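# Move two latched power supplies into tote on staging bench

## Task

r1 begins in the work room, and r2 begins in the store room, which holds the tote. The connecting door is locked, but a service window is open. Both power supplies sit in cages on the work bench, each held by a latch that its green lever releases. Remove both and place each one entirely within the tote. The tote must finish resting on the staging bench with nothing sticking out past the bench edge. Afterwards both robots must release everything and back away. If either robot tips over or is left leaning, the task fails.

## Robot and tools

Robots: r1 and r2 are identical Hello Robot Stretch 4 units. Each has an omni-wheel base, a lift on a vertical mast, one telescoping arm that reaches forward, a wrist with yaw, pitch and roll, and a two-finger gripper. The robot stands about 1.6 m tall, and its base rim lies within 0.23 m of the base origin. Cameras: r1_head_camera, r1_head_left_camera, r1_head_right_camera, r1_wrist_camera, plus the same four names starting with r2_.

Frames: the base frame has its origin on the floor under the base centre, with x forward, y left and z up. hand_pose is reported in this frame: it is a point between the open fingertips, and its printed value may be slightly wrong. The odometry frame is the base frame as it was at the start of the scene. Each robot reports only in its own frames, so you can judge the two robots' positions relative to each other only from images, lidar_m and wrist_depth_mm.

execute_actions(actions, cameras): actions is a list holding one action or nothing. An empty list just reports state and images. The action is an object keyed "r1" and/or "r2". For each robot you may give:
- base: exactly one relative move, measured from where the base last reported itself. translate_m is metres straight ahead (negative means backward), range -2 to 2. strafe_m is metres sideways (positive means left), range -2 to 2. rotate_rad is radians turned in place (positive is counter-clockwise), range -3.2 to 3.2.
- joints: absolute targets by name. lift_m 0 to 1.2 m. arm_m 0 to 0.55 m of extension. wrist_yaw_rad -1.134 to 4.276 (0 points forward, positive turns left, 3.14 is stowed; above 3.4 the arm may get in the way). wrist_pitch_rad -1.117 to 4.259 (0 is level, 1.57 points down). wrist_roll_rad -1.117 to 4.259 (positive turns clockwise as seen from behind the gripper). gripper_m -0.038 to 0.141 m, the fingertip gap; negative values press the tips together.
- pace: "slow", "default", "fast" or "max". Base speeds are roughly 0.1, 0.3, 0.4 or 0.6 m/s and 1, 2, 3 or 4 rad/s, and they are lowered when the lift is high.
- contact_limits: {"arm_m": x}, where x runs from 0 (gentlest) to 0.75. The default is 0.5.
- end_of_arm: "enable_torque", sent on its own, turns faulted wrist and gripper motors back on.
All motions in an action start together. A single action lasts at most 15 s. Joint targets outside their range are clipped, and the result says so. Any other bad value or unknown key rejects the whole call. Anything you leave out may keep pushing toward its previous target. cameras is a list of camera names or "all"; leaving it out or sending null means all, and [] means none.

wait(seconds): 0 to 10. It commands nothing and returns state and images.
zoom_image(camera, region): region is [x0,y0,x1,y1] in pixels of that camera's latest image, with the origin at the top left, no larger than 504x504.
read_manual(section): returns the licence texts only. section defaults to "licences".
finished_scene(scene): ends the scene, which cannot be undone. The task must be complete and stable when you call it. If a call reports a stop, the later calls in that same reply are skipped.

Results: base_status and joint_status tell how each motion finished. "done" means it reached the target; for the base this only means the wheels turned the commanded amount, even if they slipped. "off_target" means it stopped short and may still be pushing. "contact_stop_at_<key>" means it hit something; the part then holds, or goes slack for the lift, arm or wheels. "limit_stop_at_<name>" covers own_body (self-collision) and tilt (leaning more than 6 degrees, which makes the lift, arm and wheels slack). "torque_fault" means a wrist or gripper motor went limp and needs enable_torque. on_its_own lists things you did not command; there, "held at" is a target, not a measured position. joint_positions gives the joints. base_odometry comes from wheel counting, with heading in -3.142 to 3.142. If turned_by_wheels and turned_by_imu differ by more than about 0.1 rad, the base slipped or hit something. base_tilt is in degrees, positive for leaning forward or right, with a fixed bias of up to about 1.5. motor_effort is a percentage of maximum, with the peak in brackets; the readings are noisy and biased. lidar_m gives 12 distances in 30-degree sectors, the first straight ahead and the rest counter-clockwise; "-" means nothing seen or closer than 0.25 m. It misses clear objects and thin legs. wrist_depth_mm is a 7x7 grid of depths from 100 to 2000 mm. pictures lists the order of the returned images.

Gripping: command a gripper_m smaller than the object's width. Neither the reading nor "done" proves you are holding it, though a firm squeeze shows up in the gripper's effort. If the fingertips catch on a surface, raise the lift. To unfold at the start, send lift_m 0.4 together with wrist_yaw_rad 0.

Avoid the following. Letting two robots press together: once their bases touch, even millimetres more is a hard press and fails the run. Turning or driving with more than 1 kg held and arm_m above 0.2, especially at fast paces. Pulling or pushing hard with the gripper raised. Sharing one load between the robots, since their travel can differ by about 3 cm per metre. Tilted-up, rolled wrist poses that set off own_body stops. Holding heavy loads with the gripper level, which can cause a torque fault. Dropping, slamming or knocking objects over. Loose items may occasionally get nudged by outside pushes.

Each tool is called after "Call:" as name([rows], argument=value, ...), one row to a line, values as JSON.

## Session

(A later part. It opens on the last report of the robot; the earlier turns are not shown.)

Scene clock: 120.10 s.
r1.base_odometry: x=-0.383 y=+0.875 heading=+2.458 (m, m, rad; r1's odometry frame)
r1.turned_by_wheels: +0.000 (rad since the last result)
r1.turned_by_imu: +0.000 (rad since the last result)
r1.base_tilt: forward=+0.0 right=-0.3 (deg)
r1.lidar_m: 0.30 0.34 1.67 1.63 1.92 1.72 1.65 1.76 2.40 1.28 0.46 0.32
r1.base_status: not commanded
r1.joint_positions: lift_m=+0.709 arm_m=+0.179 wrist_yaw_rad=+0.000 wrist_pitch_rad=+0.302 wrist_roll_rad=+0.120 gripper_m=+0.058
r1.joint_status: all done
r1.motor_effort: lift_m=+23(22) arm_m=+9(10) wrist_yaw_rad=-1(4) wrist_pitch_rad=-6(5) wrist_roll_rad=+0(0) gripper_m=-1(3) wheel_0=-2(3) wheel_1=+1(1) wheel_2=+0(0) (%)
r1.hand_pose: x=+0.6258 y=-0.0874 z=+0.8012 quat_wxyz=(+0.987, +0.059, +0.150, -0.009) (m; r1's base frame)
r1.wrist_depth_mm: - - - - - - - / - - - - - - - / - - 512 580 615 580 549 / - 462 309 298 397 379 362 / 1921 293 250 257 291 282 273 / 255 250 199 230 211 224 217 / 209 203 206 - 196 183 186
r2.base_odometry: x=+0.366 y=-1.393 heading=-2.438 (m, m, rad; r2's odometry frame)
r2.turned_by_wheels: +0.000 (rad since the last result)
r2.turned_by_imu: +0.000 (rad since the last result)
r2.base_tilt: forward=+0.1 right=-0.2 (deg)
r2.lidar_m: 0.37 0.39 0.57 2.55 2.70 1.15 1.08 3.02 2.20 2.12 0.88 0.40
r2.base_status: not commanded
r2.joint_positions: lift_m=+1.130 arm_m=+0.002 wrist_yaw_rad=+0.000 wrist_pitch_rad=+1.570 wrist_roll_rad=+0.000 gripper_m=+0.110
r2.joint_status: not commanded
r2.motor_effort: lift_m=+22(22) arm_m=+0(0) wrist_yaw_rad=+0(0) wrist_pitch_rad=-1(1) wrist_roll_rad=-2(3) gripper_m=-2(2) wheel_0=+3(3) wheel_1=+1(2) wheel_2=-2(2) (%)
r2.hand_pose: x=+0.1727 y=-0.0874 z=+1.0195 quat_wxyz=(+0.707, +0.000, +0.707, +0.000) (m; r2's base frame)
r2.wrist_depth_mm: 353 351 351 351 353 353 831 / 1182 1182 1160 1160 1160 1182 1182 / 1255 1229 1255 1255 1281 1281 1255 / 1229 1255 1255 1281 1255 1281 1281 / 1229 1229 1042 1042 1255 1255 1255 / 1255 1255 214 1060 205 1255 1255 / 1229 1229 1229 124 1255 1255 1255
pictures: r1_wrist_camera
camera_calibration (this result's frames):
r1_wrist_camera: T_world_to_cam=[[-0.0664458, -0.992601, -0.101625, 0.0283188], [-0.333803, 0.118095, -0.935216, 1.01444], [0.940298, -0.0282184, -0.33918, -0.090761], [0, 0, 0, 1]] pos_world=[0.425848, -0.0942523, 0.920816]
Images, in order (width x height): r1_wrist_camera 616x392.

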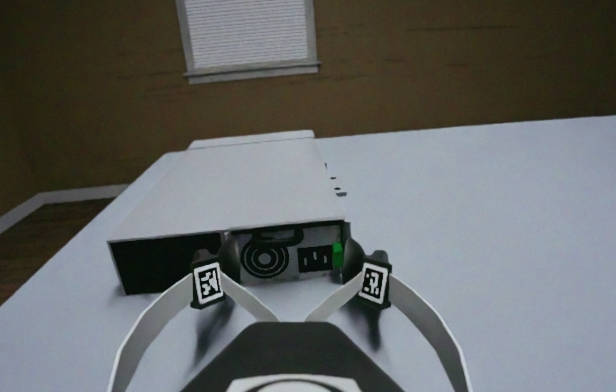

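Call:
execute_actions([
  {"r1":{"base":{"strafe_m":-0.001},"joints":{"arm_m":0.191,"gripper_m":0.042},"pace":"slow"}},
], cameras=[])

Call:
execute_actions([
  {"r1":{"base":{"strafe_m":0.003},"joints":{"arm_m":0.199,"gripper_m":0.025},"contact_limits":{"arm_m":0.3},"pace":"slow"}},
], cameras=[])

Call:
execute_actions([
  {"r1":{"joints":{"gripper_m":0.0,"arm_m":0.209},"contact_limits":{"arm_m":0.4},"pace":"slow"}},
], cameras=[])

Call:
execute_actions([
  {"r1":{"joints":{"gripper_m":-0.018,"arm_m":0.213},"contact_limits":{"arm_m":0.4},"pace":"slow"}},
], cameras=[])

Call:
execute_actions([
  {"r1":{"joints":{"gripper_m":-0.038,"arm_m":0.218},"contact_limits":{"arm_m":0.4},"pace":"slow"}},
], cameras=["r1_wrist_camera"])

Call:
zoom_image(camera="r1_wrist_camera", region=[200, 200, 400, 320])

Scene clock: 121.47 s.
r1.base_odometry: x=-0.382 y=+0.876 heading=+2.458 (m, m, rad; r1's odometry frame)
r1.turned_by_wheels: +0.000 (rad since the last result)
r1.turned_by_imu: +0.000 (rad since the last result)
r1.base_tilt: forward=+0.0 right=-0.3 (deg)
r1.lidar_m: 0.31 0.32 1.69 1.64 1.92 1.72 1.66 1.74 2.42 1.25 0.46 0.34
r1.base_status: done
r1.joint_positions: lift_m=+0.709 arm_m=+0.189 wrist_yaw_rad=-0.003 wrist_pitch_rad=+0.302 wrist_roll_rad=+0.120 gripper_m=+0.042
r1.joint_status: all done
r1.motor_effort: lift_m=+23(23) arm_m=+9(7) wrist_yaw_rad=+8(7) wrist_pitch_rad=-8(8) wrist_roll_rad=-2(0) gripper_m=-3(5) wheel_0=-2(0) wheel_1=+1(3) wheel_2=+0(1) (%)
r1.hand_pose: x=+0.6353 y=-0.0883 z=+0.8010 quat_wxyz=(+0.987, +0.059, +0.150, -0.011) (m; r1's base frame)
r1.wrist_depth_mm: - - - - - - - / - - - - - - - / - - 500 585 609 574 554 / - 427 306 315 394 382 364 / 1042 285 244 246 290 282 274 / 255 249 197 228 198 224 218 / 208 202 207 - 195 182 186
r2.base_odometry: x=+0.366 y=-1.393 heading=-2.438 (m, m, rad; r2's odometry frame)
r2.turned_by_wheels: +0.000 (rad since the last result)
r2.turned_by_imu: +0.000 (rad since the last result)
r2.base_tilt: forward=+0.1 right=-0.2 (deg)
r2.lidar_m: 0.37 0.40 0.56 2.56 2.73 1.16 1.08 2.99 2.21 2.15 0.88 0.41
r2.base_status: not commanded
r2.joint_positions: lift_m=+1.130 arm_m=+0.002 wrist_yaw_rad=+0.000 wrist_pitch_rad=+1.570 wrist_roll_rad=+0.000 gripper_m=+0.110
r2.joint_status: not commanded
r2.motor_effort: lift_m=+22(22) arm_m=-1(0) wrist_yaw_rad=+0(0) wrist_pitch_rad=-1(2) wrist_roll_rad=-3(3) gripper_m=-1(2) wheel_0=+3(3) wheel_1=+2(2) wheel_2=-2(2) (%)
r2.hand_pose: x=+0.1727 y=-0.0874 z=+1.0195 quat_wxyz=(+0.707, +0.000, +0.707, +0.000) (m; r2's base frame)
r2.wrist_depth_mm: 353 351 351 349 351 351 831 / 1182 1182 1182 1205 1182 1182 1182 / 1255 1229 1281 1281 1281 1229 1281 / 1255 1255 1255 1255 1255 1255 1255 / 1255 1229 1042 1042 1255 1255 1281 / 1229 1229 214 1042 206 1255 1229 / 1229 1229 1255 124 1255 1229 1255
pictures: none
No camera images: the call's "cameras" was empty. Leave "cameras" out to get every camera's image.

Scene clock: 122.53 s.
r1.base_odometry: x=-0.384 y=+0.873 heading=+2.457 (m, m, rad; r1's odometry frame)
r1.turned_by_wheels: +0.000 (rad since the last result)
r1.turned_by_imu: +0.000 (rad since the last result)
r1.base_tilt: forward=-0.1 right=-0.3 (deg)
r1.lidar_m: 0.31 0.32 1.69 1.64 1.90 1.70 1.66 1.75 2.45 1.26 0.45 0.29
r1.base_status: done
r1.joint_positions: lift_m=+0.709 arm_m=+0.197 wrist_yaw_rad=-0.003 wrist_pitch_rad=+0.305 wrist_roll_rad=+0.120 gripper_m=+0.025
r1.joint_status: all done
r1.motor_effort: lift_m=+22(23) arm_m=+12(12) wrist_yaw_rad=+5(11) wrist_pitch_rad=-15(15) wrist_roll_rad=+1(1) gripper_m=-11(11) wheel_0=-1(6) wheel_1=+0(1) wheel_2=-2(2) (%)
r1.contact_limits: arm_m 0.3
r1.hand_pose: x=+0.6426 y=-0.0881 z=+0.8004 quat_wxyz=(+0.987, +0.059, +0.152, -0.010) (m; r1's base frame)
r1.wrist_depth_mm: - - - - - - - / - - - - - - - / - - 496 569 603 569 539 / - 421 303 291 394 377 359 / 1756 273 238 237 287 278 270 / 253 239 210 227 192 222 216 / 208 200 206 - 195 181 184
r2.base_odometry: x=+0.366 y=-1.393 heading=-2.438 (m, m, rad; r2's odometry frame)
r2.turned_by_wheels: +0.000 (rad since the last result)
r2.turned_by_imu: +0.000 (rad since the last result)
r2.base_tilt: forward=+0.1 right=-0.2 (deg)
r2.lidar_m: 0.37 0.39 0.56 2.55 2.72 1.14 1.08 3.01 2.20 2.11 0.84 0.40
r2.base_status: not commanded
r2.joint_positions: lift_m=+1.130 arm_m=+0.002 wrist_yaw_rad=+0.000 wrist_pitch_rad=+1.570 wrist_roll_rad=+0.000 gripper_m=+0.110
r2.joint_status: not commanded
r2.motor_effort: lift_m=+22(22) arm_m=+0(0) wrist_yaw_rad=+0(0) wrist_pitch_rad=+0(1) wrist_roll_rad=-3(2) gripper_m=+0(1) wheel_0=+3(3) wheel_1=+1(1) wheel_2=-2(2) (%)
r2.hand_pose: x=+0.1727 y=-0.0874 z=+1.0195 quat_wxyz=(+0.707, +0.000, +0.707, +0.000) (m; r2's base frame)
r2.wrist_depth_mm: 355 353 349 349 349 353 831 / 1160 1160 1182 1182 1182 1182 1182 / 1255 1281 1255 1281 1255 1255 1255 / 1229 1255 1255 1255 1281 1255 1281 / 1229 1229 1042 1060 1255 1255 1281 / 1229 1229 214 1025 205 1255 1255 / 1255 1229 1229 124 1255 1255 1255
pictures: none
No camera images: the call's "cameras" was empty. Leave "cameras" out to get every camera's image.

Scene clock: 123.83 s.
r1.base_odometry: x=-0.384 y=+0.873 heading=+2.457 (m, m, rad; r1's odometry frame)
r1.turned_by_wheels: +0.000 (rad since the last result)
r1.turned_by_imu: +0.000 (rad since the last result)
r1.base_tilt: forward=-0.1 right=-0.4 (deg)
r1.lidar_m: 0.31 0.33 1.71 1.63 1.90 1.71 1.65 1.75 2.40 1.26 0.45 0.33
r1.base_status: not commanded
r1.joint_positions: lift_m=+0.709 arm_m=+0.206 wrist_yaw_rad=-0.006 wrist_pitch_rad=+0.310 wrist_roll_rad=+0.120 gripper_m=+0.001
r1.joint_status: all done
r1.on_its_own: wrist_yaw_rad is at rest, and its effort (+16) is outside its rest range (-13 to +13); wrist_pitch_rad is at rest, and its effort (-28) is outside its rest range (-23 to +23)
r1.motor_effort: lift_m=+22(23) arm_m=+16(20) wrist_yaw_rad=+16(21) wrist_pitch_rad=-28(28) wrist_roll_rad=+1(0) gripper_m=-17(18) wheel_0=+2(2) wheel_1=+2(2) wheel_2=-7(7) (%)
r1.contact_limits: arm_m 0.4
r1.hand_pose: x=+0.6513 y=-0.0891 z=+0.7991 quat_wxyz=(+0.986, +0.059, +0.154, -0.012) (m; r1's base frame)
r1.wrist_depth_mm: - - - - - - - / - - - - - - - / - - 466 544 585 549 521 / - 410 294 283 387 366 351 / 1042 251 227 231 283 272 264 / 248 222 199 224 190 216 212 / 204 196 203 - 190 179 182
r2.base_odometry: x=+0.366 y=-1.393 heading=-2.438 (m, m, rad; r2's odometry frame)
r2.turned_by_wheels: +0.000 (rad since the last result)
r2.turned_by_imu: +0.000 (rad since the last result)
r2.base_tilt: forward=+0.1 right=-0.2 (deg)
r2.lidar_m: 0.38 0.41 0.56 2.59 2.72 1.11 1.08 3.00 2.20 2.14 0.86 0.38
r2.base_status: not commanded
r2.joint_positions: lift_m=+1.130 arm_m=+0.002 wrist_yaw_rad=+0.000 wrist_pitch_rad=+1.570 wrist_roll_rad=+0.000 gripper_m=+0.110
r2.joint_status: not commanded
r2.motor_effort: lift_m=+22(22) arm_m=+0(1) wrist_yaw_rad=+0(0) wrist_pitch_rad=-1(1) wrist_roll_rad=-3(2) gripper_m=-1(1) wheel_0=+3(3) wheel_1=+2(2) wheel_2=-2(2) (%)
r2.hand_pose: x=+0.1727 y=-0.0874 z=+1.0195 quat_wxyz=(+0.707, +0.000, +0.707, +0.000) (m; r2's base frame)
r2.wrist_depth_mm: 355 351 351 351 351 353 842 / 1182 1182 1160 1160 1182 1182 1205 / 1255 1255 1255 1255 1281 1255 1308 / 1255 1229 1229 1255 1255 1255 1255 / 1255 1255 1042 1042 1255 1255 1281 / 1229 1255 215 1025 205 1281 1281 / 1229 1229 1229 124 1255 1229 1281
pictures: none
No camera images: the call's "cameras" was empty. Leave "cameras" out to get every camera's image.

Scene clock: 124.77 s.
r1.base_odometry: x=-0.384 y=+0.873 heading=+2.457 (m, m, rad; r1's odometry frame)
r1.turned_by_wheels: +0.000 (rad since the last result)
r1.turned_by_imu: +0.000 (rad since the last result)
r1.base_tilt: forward=-0.1 right=-0.4 (deg)
r1.lidar_m: 0.30 0.33 1.68 1.63 1.88 1.73 1.65 1.73 2.39 1.22 0.47 0.31
r1.base_status: not commanded
r1.joint_positions: lift_m=+0.709 arm_m=+0.210 wrist_yaw_rad=-0.006 wrist_pitch_rad=+0.311 wrist_roll_rad=+0.119 gripper_m=-0.017
r1.joint_status: all done
r1.on_its_own: wrist_yaw_rad is at rest, and its effort (+17) is outside its rest range (-13 to +13); wrist_pitch_rad is at rest, and its effort (-32) is outside its rest range (-23 to +23)
r1.motor_effort: lift_m=+22(22) arm_m=+15(19) wrist_yaw_rad=+17(19) wrist_pitch_rad=-32(33) wrist_roll_rad=+1(0) gripper_m=-22(21) wheel_0=+2(2) wheel_1=+2(2) wheel_2=-7(7) (%)
r1.contact_limits: arm_m 0.4
r1.hand_pose: x=+0.6553 y=-0.0891 z=+0.7987 quat_wxyz=(+0.986, +0.059, +0.155, -0.012) (m; r1's base frame)
r1.wrist_depth_mm: - - - - - - - / - - - - - - - / - - 459 496 580 539 512 / - 384 290 279 377 364 349 / 1025 244 223 227 279 271 264 / 247 171 198 224 186 212 212 / 206 196 201 - 191 180 180
r2.base_odometry: x=+0.366 y=-1.393 heading=-2.438 (m, m, rad; r2's odometry frame)
r2.turned_by_wheels: +0.000 (rad since the last result)
r2.turned_by_imu: +0.000 (rad since the last result)
r2.base_tilt: forward=+0.2 right=-0.3 (deg)
r2.lidar_m: 0.38 0.39 0.54 2.57 2.73 1.11 1.07 3.01 2.17 2.13 0.87 0.41
r2.base_status: not commanded
r2.joint_positions: lift_m=+1.130 arm_m=+0.002 wrist_yaw_rad=+0.000 wrist_pitch_rad=+1.570 wrist_roll_rad=+0.000 gripper_m=+0.110
r2.joint_status: not commanded
r2.motor_effort: lift_m=+22(22) arm_m=+0(0) wrist_yaw_rad=+0(0) wrist_pitch_rad=-1(1) wrist_roll_rad=-2(2) gripper_m=+0(1) wheel_0=+3(3) wheel_1=+2(2) wheel_2=-2(2) (%)
r2.hand_pose: x=+0.1727 y=-0.0874 z=+1.0195 quat_wxyz=(+0.707, +0.000, +0.707, +0.000) (m; r2's base frame)
r2.wrist_depth_mm: 353 351 349 349 351 353 842 / 1182 1160 1160 1182 1205 1182 1182 / 1229 1229 1255 1229 1255 1281 1308 / 1229 1229 1255 1281 1255 1255 1255 / 1229 1255 1025 1042 1255 1255 1255 / 1229 1229 214 1025 204 1281 1281 / 1229 1229 1255 123 1255 1255 1281
pictures: none
No camera images: the call's "cameras" was empty. Leave "cameras" out to get every camera's image.

Scene clock: 125.77 s.
r1.base_odometry: x=-0.384 y=+0.873 heading=+2.457 (m, m, rad; r1's odometry frame)
r1.turned_by_wheels: +0.000 (rad since the last result)
r1.turned_by_imu: +0.000 (rad since the last result)
r1.base_tilt: forward=-0.2 right=-0.4 (deg)
r1.lidar_m: 0.30 0.34 1.70 1.64 1.88 1.71 1.65 1.72 2.40 1.25 0.45 0.33
r1.base_status: not commanded
r1.joint_positions: lift_m=+0.709 arm_m=+0.215 wrist_yaw_rad=-0.006 wrist_pitch_rad=+0.313 wrist_roll_rad=+0.119 gripper_m=-0.037
r1.joint_status: all done
r1.on_its_own: wrist_yaw_rad is at rest, and its effort (+15) is outside its rest range (-13 to +13); wrist_pitch_rad is at rest, and its effort (-38) is outside its rest range (-23 to +23)
r1.motor_effort: lift_m=+22(22) arm_m=+15(17) wrist_yaw_rad=+15(24) wrist_pitch_rad=-38(39) wrist_roll_rad=+1(1) gripper_m=-25(30) wheel_0=+2(2) wheel_1=+2(2) wheel_2=-8(8) (%)
r1.contact_limits: arm_m 0.4
r1.hand_pose: x=+0.6601 y=-0.0892 z=+0.7981 quat_wxyz=(+0.986, +0.059, +0.156, -0.012) (m; r1's base frame)
r1.wrist_depth_mm: - - - - - - - / - - - - - - - / - - 452 480 564 530 508 / - 373 285 274 373 357 347 / 357 239 220 223 276 268 262 / 244 169 199 226 181 204 208 / 198 196 200 - 188 178 179
r2.base_odometry: x=+0.366 y=-1.393 heading=-2.438 (m, m, rad; r2's odometry frame)
r2.turned_by_wheels: +0.000 (rad since the last result)
r2.turned_by_imu: +0.000 (rad since the last result)
r2.base_tilt: forward=+0.2 right=-0.2 (deg)
r2.lidar_m: 0.37 0.41 0.57 2.58 2.73 1.13 1.09 3.01 2.19 2.14 0.88 0.39
r2.base_status: not commanded
r2.joint_positions: lift_m=+1.130 arm_m=+0.002 wrist_yaw_rad=+0.000 wrist_pitch_rad=+1.570 wrist_roll_rad=+0.000 gripper_m=+0.110
r2.joint_status: not commanded
r2.motor_effort: lift_m=+22(22) arm_m=-1(0) wrist_yaw_rad=+0(0) wrist_pitch_rad=-1(1) wrist_roll_rad=-4(4) gripper_m=+0(1) wheel_0=+3(3) wheel_1=+2(2) wheel_2=-2(2) (%)
r2.hand_pose: x=+0.1727 y=-0.0874 z=+1.0195 quat_wxyz=(+0.707, +0.000, +0.707, +0.000) (m; r2's base frame)
r2.wrist_depth_mm: 355 351 351 349 351 353 842 / 1182 1160 1182 1182 1205 1205 1182 / 1255 1255 1255 1255 1255 1281 1281 / 1255 1255 1255 1255 1255 1255 1281 / 1229 1229 1042 1042 1255 1281 1255 / 1229 1229 214 1042 205 1255 1255 / 1229 1229 1255 124 1229 1255 1255
pictures: r1_wrist_camera
camera_calibration (this result's frames):
r1_wrist_camera: T_world_to_cam=[[-0.0740629, -0.992209, -0.100178, 0.0323629], [-0.344016, 0.119708, -0.931302, 1.02691], [0.936038, -0.034512, -0.350202, -0.113052], [0, 0, 0, 1]] pos_world=[0.461491, -0.0947199, 0.920015]
Images, in order (width x height): r1_wrist_camera 616x392.

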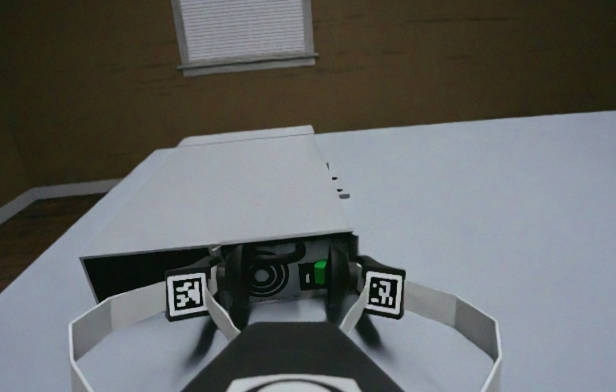

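Region (200, 200, 400, 320) of r1_wrist_camera's 616x392 image, scaled by 2.520; it fills the top 302 rows of this view, and the rest is white.

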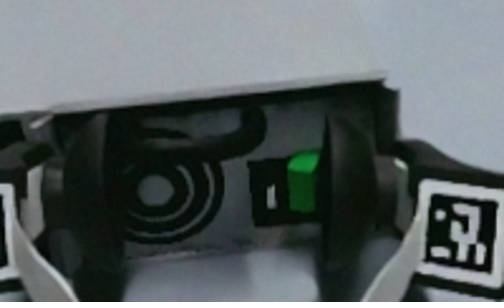

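Call:
execute_actions([
  {"r1":{"joints":{"arm_m":0.18,"lift_m":0.704,"wrist_yaw_rad":-0.015,"wrist_pitch_rad":0.31},"pace":"fast"}},
], cameras=["r1_wrist_camera"])

Scene clock: 126.77 s.
r1.base_odometry: x=-0.384 y=+0.874 heading=+2.458 (m, m, rad; r1's odometry frame)
r1.turned_by_wheels: +0.000 (rad since the last result)
r1.turned_by_imu: +0.000 (rad since the last result)
r1.base_tilt: forward=-0.1 right=-0.4 (deg)
r1.lidar_m: 0.31 0.34 1.69 1.65 1.91 1.72 1.66 1.75 2.39 1.23 0.45 0.32
r1.base_status: not commanded
r1.joint_positions: lift_m=+0.704 arm_m=+0.182 wrist_yaw_rad=-0.015 wrist_pitch_rad=+0.312 wrist_roll_rad=+0.120 gripper_m=-0.037
r1.joint_status: all done
r1.motor_effort: lift_m=+20(20) arm_m=-9(14) wrist_yaw_rad=-3(21) wrist_pitch_rad=-7(34) wrist_roll_rad=+0(4) gripper_m=-19(32) wheel_0=-2(2) wheel_1=-1(2) wheel_2=+0(8) (%)
r1.hand_pose: x=+0.6256 y=-0.0915 z=+0.7936 quat_wxyz=(+0.986, +0.060, +0.155, -0.017) (m; r1's base frame)
r1.wrist_depth_mm: - - - - - - - / - - - - - - - / - - 466 492 574 539 517 / - 355 286 276 375 357 349 / 338 283 256 239 277 270 259 / 244 230 180 199 174 213 208 / 199 193 198 - 186 174 178
r2.base_odometry: x=+0.366 y=-1.393 heading=-2.438 (m, m, rad; r2's odometry frame)
r2.turned_by_wheels: +0.000 (rad since the last result)
r2.turned_by_imu: +0.000 (rad since the last result)
r2.base_tilt: forward=+0.1 right=-0.2 (deg)
r2.lidar_m: 0.37 0.40 0.58 2.55 2.70 1.12 1.08 2.98 2.19 2.14 0.87 0.39
r2.base_status: not commanded
r2.joint_positions: lift_m=+1.130 arm_m=+0.002 wrist_yaw_rad=+0.000 wrist_pitch_rad=+1.570 wrist_roll_rad=+0.000 gripper_m=+0.110
r2.joint_status: not commanded
r2.motor_effort: lift_m=+22(22) arm_m=-1(0) wrist_yaw_rad=+0(0) wrist_pitch_rad=-1(1) wrist_roll_rad=-3(1) gripper_m=-1(1) wheel_0=+3(3) wheel_1=+2(1) wheel_2=-2(2) (%)
r2.hand_pose: x=+0.1727 y=-0.0874 z=+1.0195 quat_wxyz=(+0.707, +0.000, +0.707, +0.000) (m; r2's base frame)
r2.wrist_depth_mm: 353 349 349 347 349 353 831 / 1182 1160 1182 1160 1182 1182 1205 / 1255 1255 1229 1255 1281 1281 1281 / 1229 1229 1255 1255 1255 1281 1281 / 1229 1255 1025 1042 1255 1281 1255 / 1255 1255 213 1042 206 1255 1255 / 1255 1255 1255 124 1229 1255 1281
pictures: r1_wrist_camera
camera_calibration (this result's frames):
r1_wrist_camera: T_world_to_cam=[[-0.0826348, -0.991456, -0.100923, 0.0330659], [-0.341662, 0.123317, -0.931697, 1.01039], [0.936183, -0.0425089, -0.348933, -0.0843086], [0, 0, 0, 1]] pos_world=[0.426873, -0.0953988, 0.915299]
Images, in order (width x height): r1_wrist_camera 616x392.

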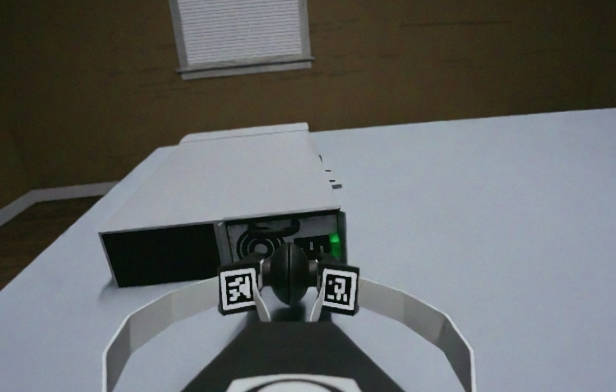

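Call:
execute_actions([
  {"r1":{"base":{"strafe_m":0.02},"joints":{"arm_m":0.18,"gripper_m":0.058,"lift_m":0.71,"wrist_yaw_rad":-0.08,"wrist_pitch_rad":0.3}}},
], cameras=[])

Call:
execute_actions([
  {"r1":{"joints":{"arm_m":0.192},"pace":"slow"}},
], cameras=["r1_wrist_camera"])

Call:
zoom_image(camera="r1_wrist_camera", region=[200, 200, 400, 320])

Scene clock: 130.23 s.
r1.base_odometry: x=-0.397 y=+0.858 heading=+2.458 (m, m, rad; r1's odometry frame)
r1.turned_by_wheels: +0.000 (rad since the last result)
r1.turned_by_imu: +0.000 (rad since the last result)
r1.base_tilt: forward=-0.1 right=-0.3 (deg)
r1.lidar_m: 0.31 0.34 1.66 1.62 1.88 1.74 1.65 1.72 2.37 1.27 0.44 0.32
r1.base_status: done
r1.joint_positions: lift_m=+0.710 arm_m=+0.182 wrist_yaw_rad=-0.080 wrist_pitch_rad=+0.302 wrist_roll_rad=+0.120 gripper_m=+0.058
r1.joint_status: all done
r1.motor_effort: lift_m=+23(23) arm_m=-9(7) wrist_yaw_rad=-2(5) wrist_pitch_rad=-7(8) wrist_roll_rad=+0(2) gripper_m=-4(18) wheel_0=+1(6) wheel_1=+0(7) wheel_2=+1(1) (%)
r1.hand_pose: x=+0.6200 y=-0.1091 z=+0.8020 quat_wxyz=(+0.986, +0.065, +0.148, -0.048) (m; r1's base frame)
r1.wrist_depth_mm: - - - - - - - / - - - - - - - / - - 512 640 627 585 554 / - 404 312 315 399 382 370 / 1098 289 255 264 293 282 273 / 257 252 198 231 213 224 217 / 211 203 209 - 198 185 187
r2.base_odometry: x=+0.366 y=-1.393 heading=-2.438 (m, m, rad; r2's odometry frame)
r2.turned_by_wheels: +0.000 (rad since the last result)
r2.turned_by_imu: +0.001 (rad since the last result)
r2.base_tilt: forward=+0.1 right=-0.2 (deg)
r2.lidar_m: 0.37 0.40 0.55 2.56 2.72 1.15 1.07 3.01 2.22 2.11 0.84 0.40
r2.base_status: not commanded
r2.joint_positions: lift_m=+1.130 arm_m=+0.002 wrist_yaw_rad=+0.000 wrist_pitch_rad=+1.570 wrist_roll_rad=+0.000 gripper_m=+0.110
r2.joint_status: not commanded
r2.motor_effort: lift_m=+22(22) arm_m=-1(1) wrist_yaw_rad=+0(0) wrist_pitch_rad=+0(1) wrist_roll_rad=-2(1) gripper_m=-1(1) wheel_0=+3(3) wheel_1=+2(1) wheel_2=-2(2) (%)
r2.hand_pose: x=+0.1727 y=-0.0874 z=+1.0195 quat_wxyz=(+0.707, +0.000, +0.707, +0.000) (m; r2's base frame)
r2.wrist_depth_mm: 355 353 349 349 351 351 831 / 1182 1182 1182 1182 1182 1205 1182 / 1255 1255 1229 1255 1281 1255 1281 / 1255 1255 1255 1281 1229 1281 1281 / 1229 1255 1042 1042 1229 1229 1281 / 1255 1255 213 1025 204 1255 1255 / 1229 1255 1255 124 1255 1255 1255
pictures: none
No camera images: the call's "cameras" was empty. Leave "cameras" out to get every camera's image.

Scene clock: 131.20 s.
r1.base_odometry: x=-0.397 y=+0.858 heading=+2.458 (m, m, rad; r1's odometry frame)
r1.turned_by_wheels: +0.000 (rad since the last result)
r1.turned_by_imu: +0.000 (rad since the last result)
r1.base_tilt: forward=+0.0 right=-0.4 (deg)
r1.lidar_m: 0.30 0.33 1.69 1.61 1.89 1.75 1.66 1.74 2.42 1.23 0.48 0.34
r1.base_status: not commanded
r1.joint_positions: lift_m=+0.710 arm_m=+0.190 wrist_yaw_rad=-0.080 wrist_pitch_rad=+0.302 wrist_roll_rad=+0.120 gripper_m=+0.058
r1.joint_status: all done
r1.motor_effort: lift_m=+23(23) arm_m=+9(6) wrist_yaw_rad=-2(2) wrist_pitch_rad=-9(8) wrist_roll_rad=+1(2) gripper_m=-3(1) wheel_0=+1(1) wheel_1=-1(0) wheel_2=+1(1) (%)
r1.hand_pose: x=+0.6289 y=-0.1091 z=+0.8020 quat_wxyz=(+0.986, +0.065, +0.148, -0.048) (m; r1's base frame)
r1.wrist_depth_mm: - - - - - - - / - - - - - - - / - - - 654 615 585 559 / - 407 309 317 402 379 366 / 1078 285 242 255 291 282 274 / 257 251 198 231 213 224 220 / 211 204 209 - 197 185 187
r2.base_odometry: x=+0.366 y=-1.393 heading=-2.438 (m, m, rad; r2's odometry frame)
r2.turned_by_wheels: +0.000 (rad since the last result)
r2.turned_by_imu: +0.000 (rad since the last result)
r2.base_tilt: forward=+0.1 right=-0.2 (deg)
r2.lidar_m: 0.37 0.40 0.54 2.56 2.73 1.14 1.08 3.04 2.21 2.13 0.87 0.41
r2.base_status: not commanded
r2.joint_positions: lift_m=+1.130 arm_m=+0.002 wrist_yaw_rad=+0.000 wrist_pitch_rad=+1.570 wrist_roll_rad=+0.000 gripper_m=+0.110
r2.joint_status: not commanded
r2.motor_effort: lift_m=+22(22) arm_m=+0(0) wrist_yaw_rad=+0(0) wrist_pitch_rad=-1(1) wrist_roll_rad=-6(0) gripper_m=-1(1) wheel_0=+3(3) wheel_1=+2(1) wheel_2=-2(2) (%)
r2.hand_pose: x=+0.1727 y=-0.0874 z=+1.0195 quat_wxyz=(+0.707, +0.000, +0.707, +0.000) (m; r2's base frame)
r2.wrist_depth_mm: 353 351 351 347 349 353 842 / 1160 1160 1182 1182 1182 1182 1182 / 1255 1255 1255 1255 1281 1281 1281 / 1255 1255 1229 1255 1255 1255 1281 / 1229 1255 1042 1025 1281 1255 1281 / 1229 1255 214 1042 205 1281 1281 / 1255 1229 1229 123 1255 1255 1281
pictures: r1_wrist_camera
camera_calibration (this result's frames):
r1_wrist_camera: T_world_to_cam=[[-0.145688, -0.984101, -0.101586, 0.0577502], [-0.323987, 0.144478, -0.934964, 1.01529], [0.934777, -0.103301, -0.339885, -0.0981394], [0, 0, 0, 1]] pos_world=[0.429094, -0.0999932, 0.921775]
Images, in order (width x height): r1_wrist_camera 616x392.

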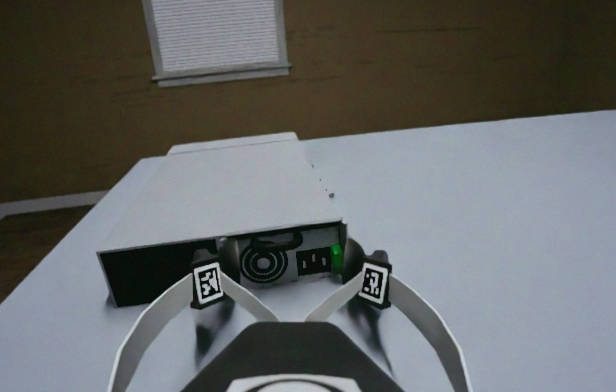

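Region (200, 200, 400, 320) of r1_wrist_camera's 616x392 image, scaled by 2.520; it fills the top 302 rows of this view, and the rest is white.

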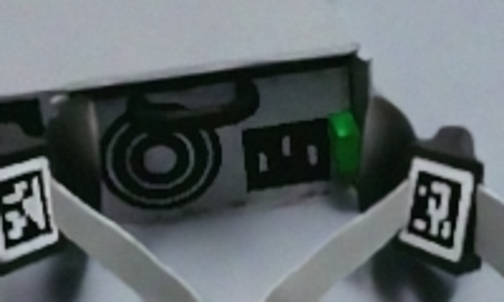

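Call:
execute_actions(actions=[], cameras=["r1_head_camera","r1_wrist_camera"])

Scene clock: 132.03 s.
r1.base_odometry: x=-0.397 y=+0.858 heading=+2.458 (m, m, rad; r1's odometry frame)
r1.turned_by_wheels: +0.000 (rad since the last result)
r1.turned_by_imu: +0.000 (rad since the last result)
r1.base_tilt: forward=+0.0 right=-0.4 (deg)
r1.lidar_m: 0.31 0.32 1.67 1.63 1.88 1.74 1.67 1.73 2.40 1.24 0.47 0.31
r1.base_status: not commanded
r1.joint_positions: lift_m=+0.710 arm_m=+0.190 wrist_yaw_rad=-0.080 wrist_pitch_rad=+0.302 wrist_roll_rad=+0.120 gripper_m=+0.058
r1.joint_status: all done
r1.motor_effort: lift_m=+23(23) arm_m=+9(6) wrist_yaw_rad=-3(2) wrist_pitch_rad=-7(8) wrist_roll_rad=-2(2) gripper_m=-3(1) wheel_0=+1(1) wheel_1=+0(0) wheel_2=+1(1) (%)
r1.hand_pose: x=+0.6289 y=-0.1091 z=+0.8020 quat_wxyz=(+0.986, +0.065, +0.148, -0.048) (m; r1's base frame)
r1.wrist_depth_mm: - - - - - - - / - - - - - - - / - - - 647 627 585 554 / - 404 309 319 397 382 370 / 1078 286 243 254 291 286 276 / 259 251 199 231 213 225 219 / 211 203 209 - 196 185 186
r2.base_odometry: x=+0.366 y=-1.393 heading=-2.438 (m, m, rad; r2's odometry frame)
r2.turned_by_wheels: +0.000 (rad since the last result)
r2.turned_by_imu: +0.000 (rad since the last result)
r2.base_tilt: forward=+0.2 right=-0.2 (deg)
r2.lidar_m: 0.38 0.39 0.56 2.57 2.72 1.13 1.09 3.03 2.20 2.14 0.88 0.38
r2.base_status: not commanded
r2.joint_positions: lift_m=+1.130 arm_m=+0.002 wrist_yaw_rad=+0.000 wrist_pitch_rad=+1.570 wrist_roll_rad=+0.000 gripper_m=+0.110
r2.joint_status: not commanded
r2.motor_effort: lift_m=+22(22) arm_m=+0(0) wrist_yaw_rad=+0(0) wrist_pitch_rad=-1(1) wrist_roll_rad=-4(0) gripper_m=-1(1) wheel_0=+3(3) wheel_1=+1(1) wheel_2=-2(2) (%)
r2.hand_pose: x=+0.1727 y=-0.0874 z=+1.0195 quat_wxyz=(+0.707, +0.000, +0.707, +0.000) (m; r2's base frame)
r2.wrist_depth_mm: 355 351 351 349 349 353 854 / 1160 1182 1160 1182 1182 1182 1160 / 1255 1281 1255 1255 1281 1255 1281 / 1255 1255 1255 1255 1281 1281 1255 / 1255 1229 1025 1042 1255 1281 1281 / 1229 1205 213 1042 205 1255 1281 / 1229 1255 1229 124 1229 1255 1281
pictures: r1_head_camera, r1_wrist_camera
camera_calibration (this result's frames):
r1_wrist_camera: T_world_to_cam=[[-0.145688, -0.984101, -0.101586, 0.0577502], [-0.323987, 0.144478, -0.934964, 1.01529], [0.934777, -0.103301, -0.339885, -0.0981395], [0, 0, 0, 1]] pos_world=[0.429094, -0.0999932, 0.921775]
Images, in order (width x height): r1_head_camera 420x560, r1_wrist_camera 616x392.

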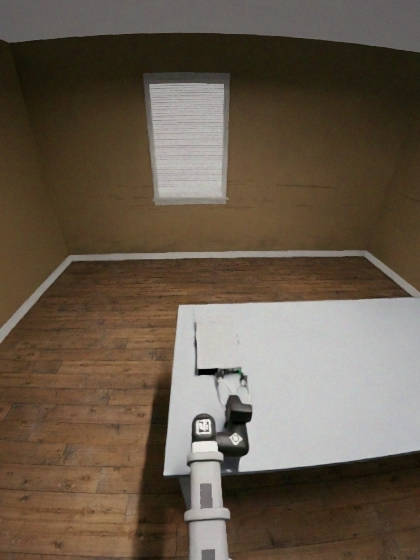

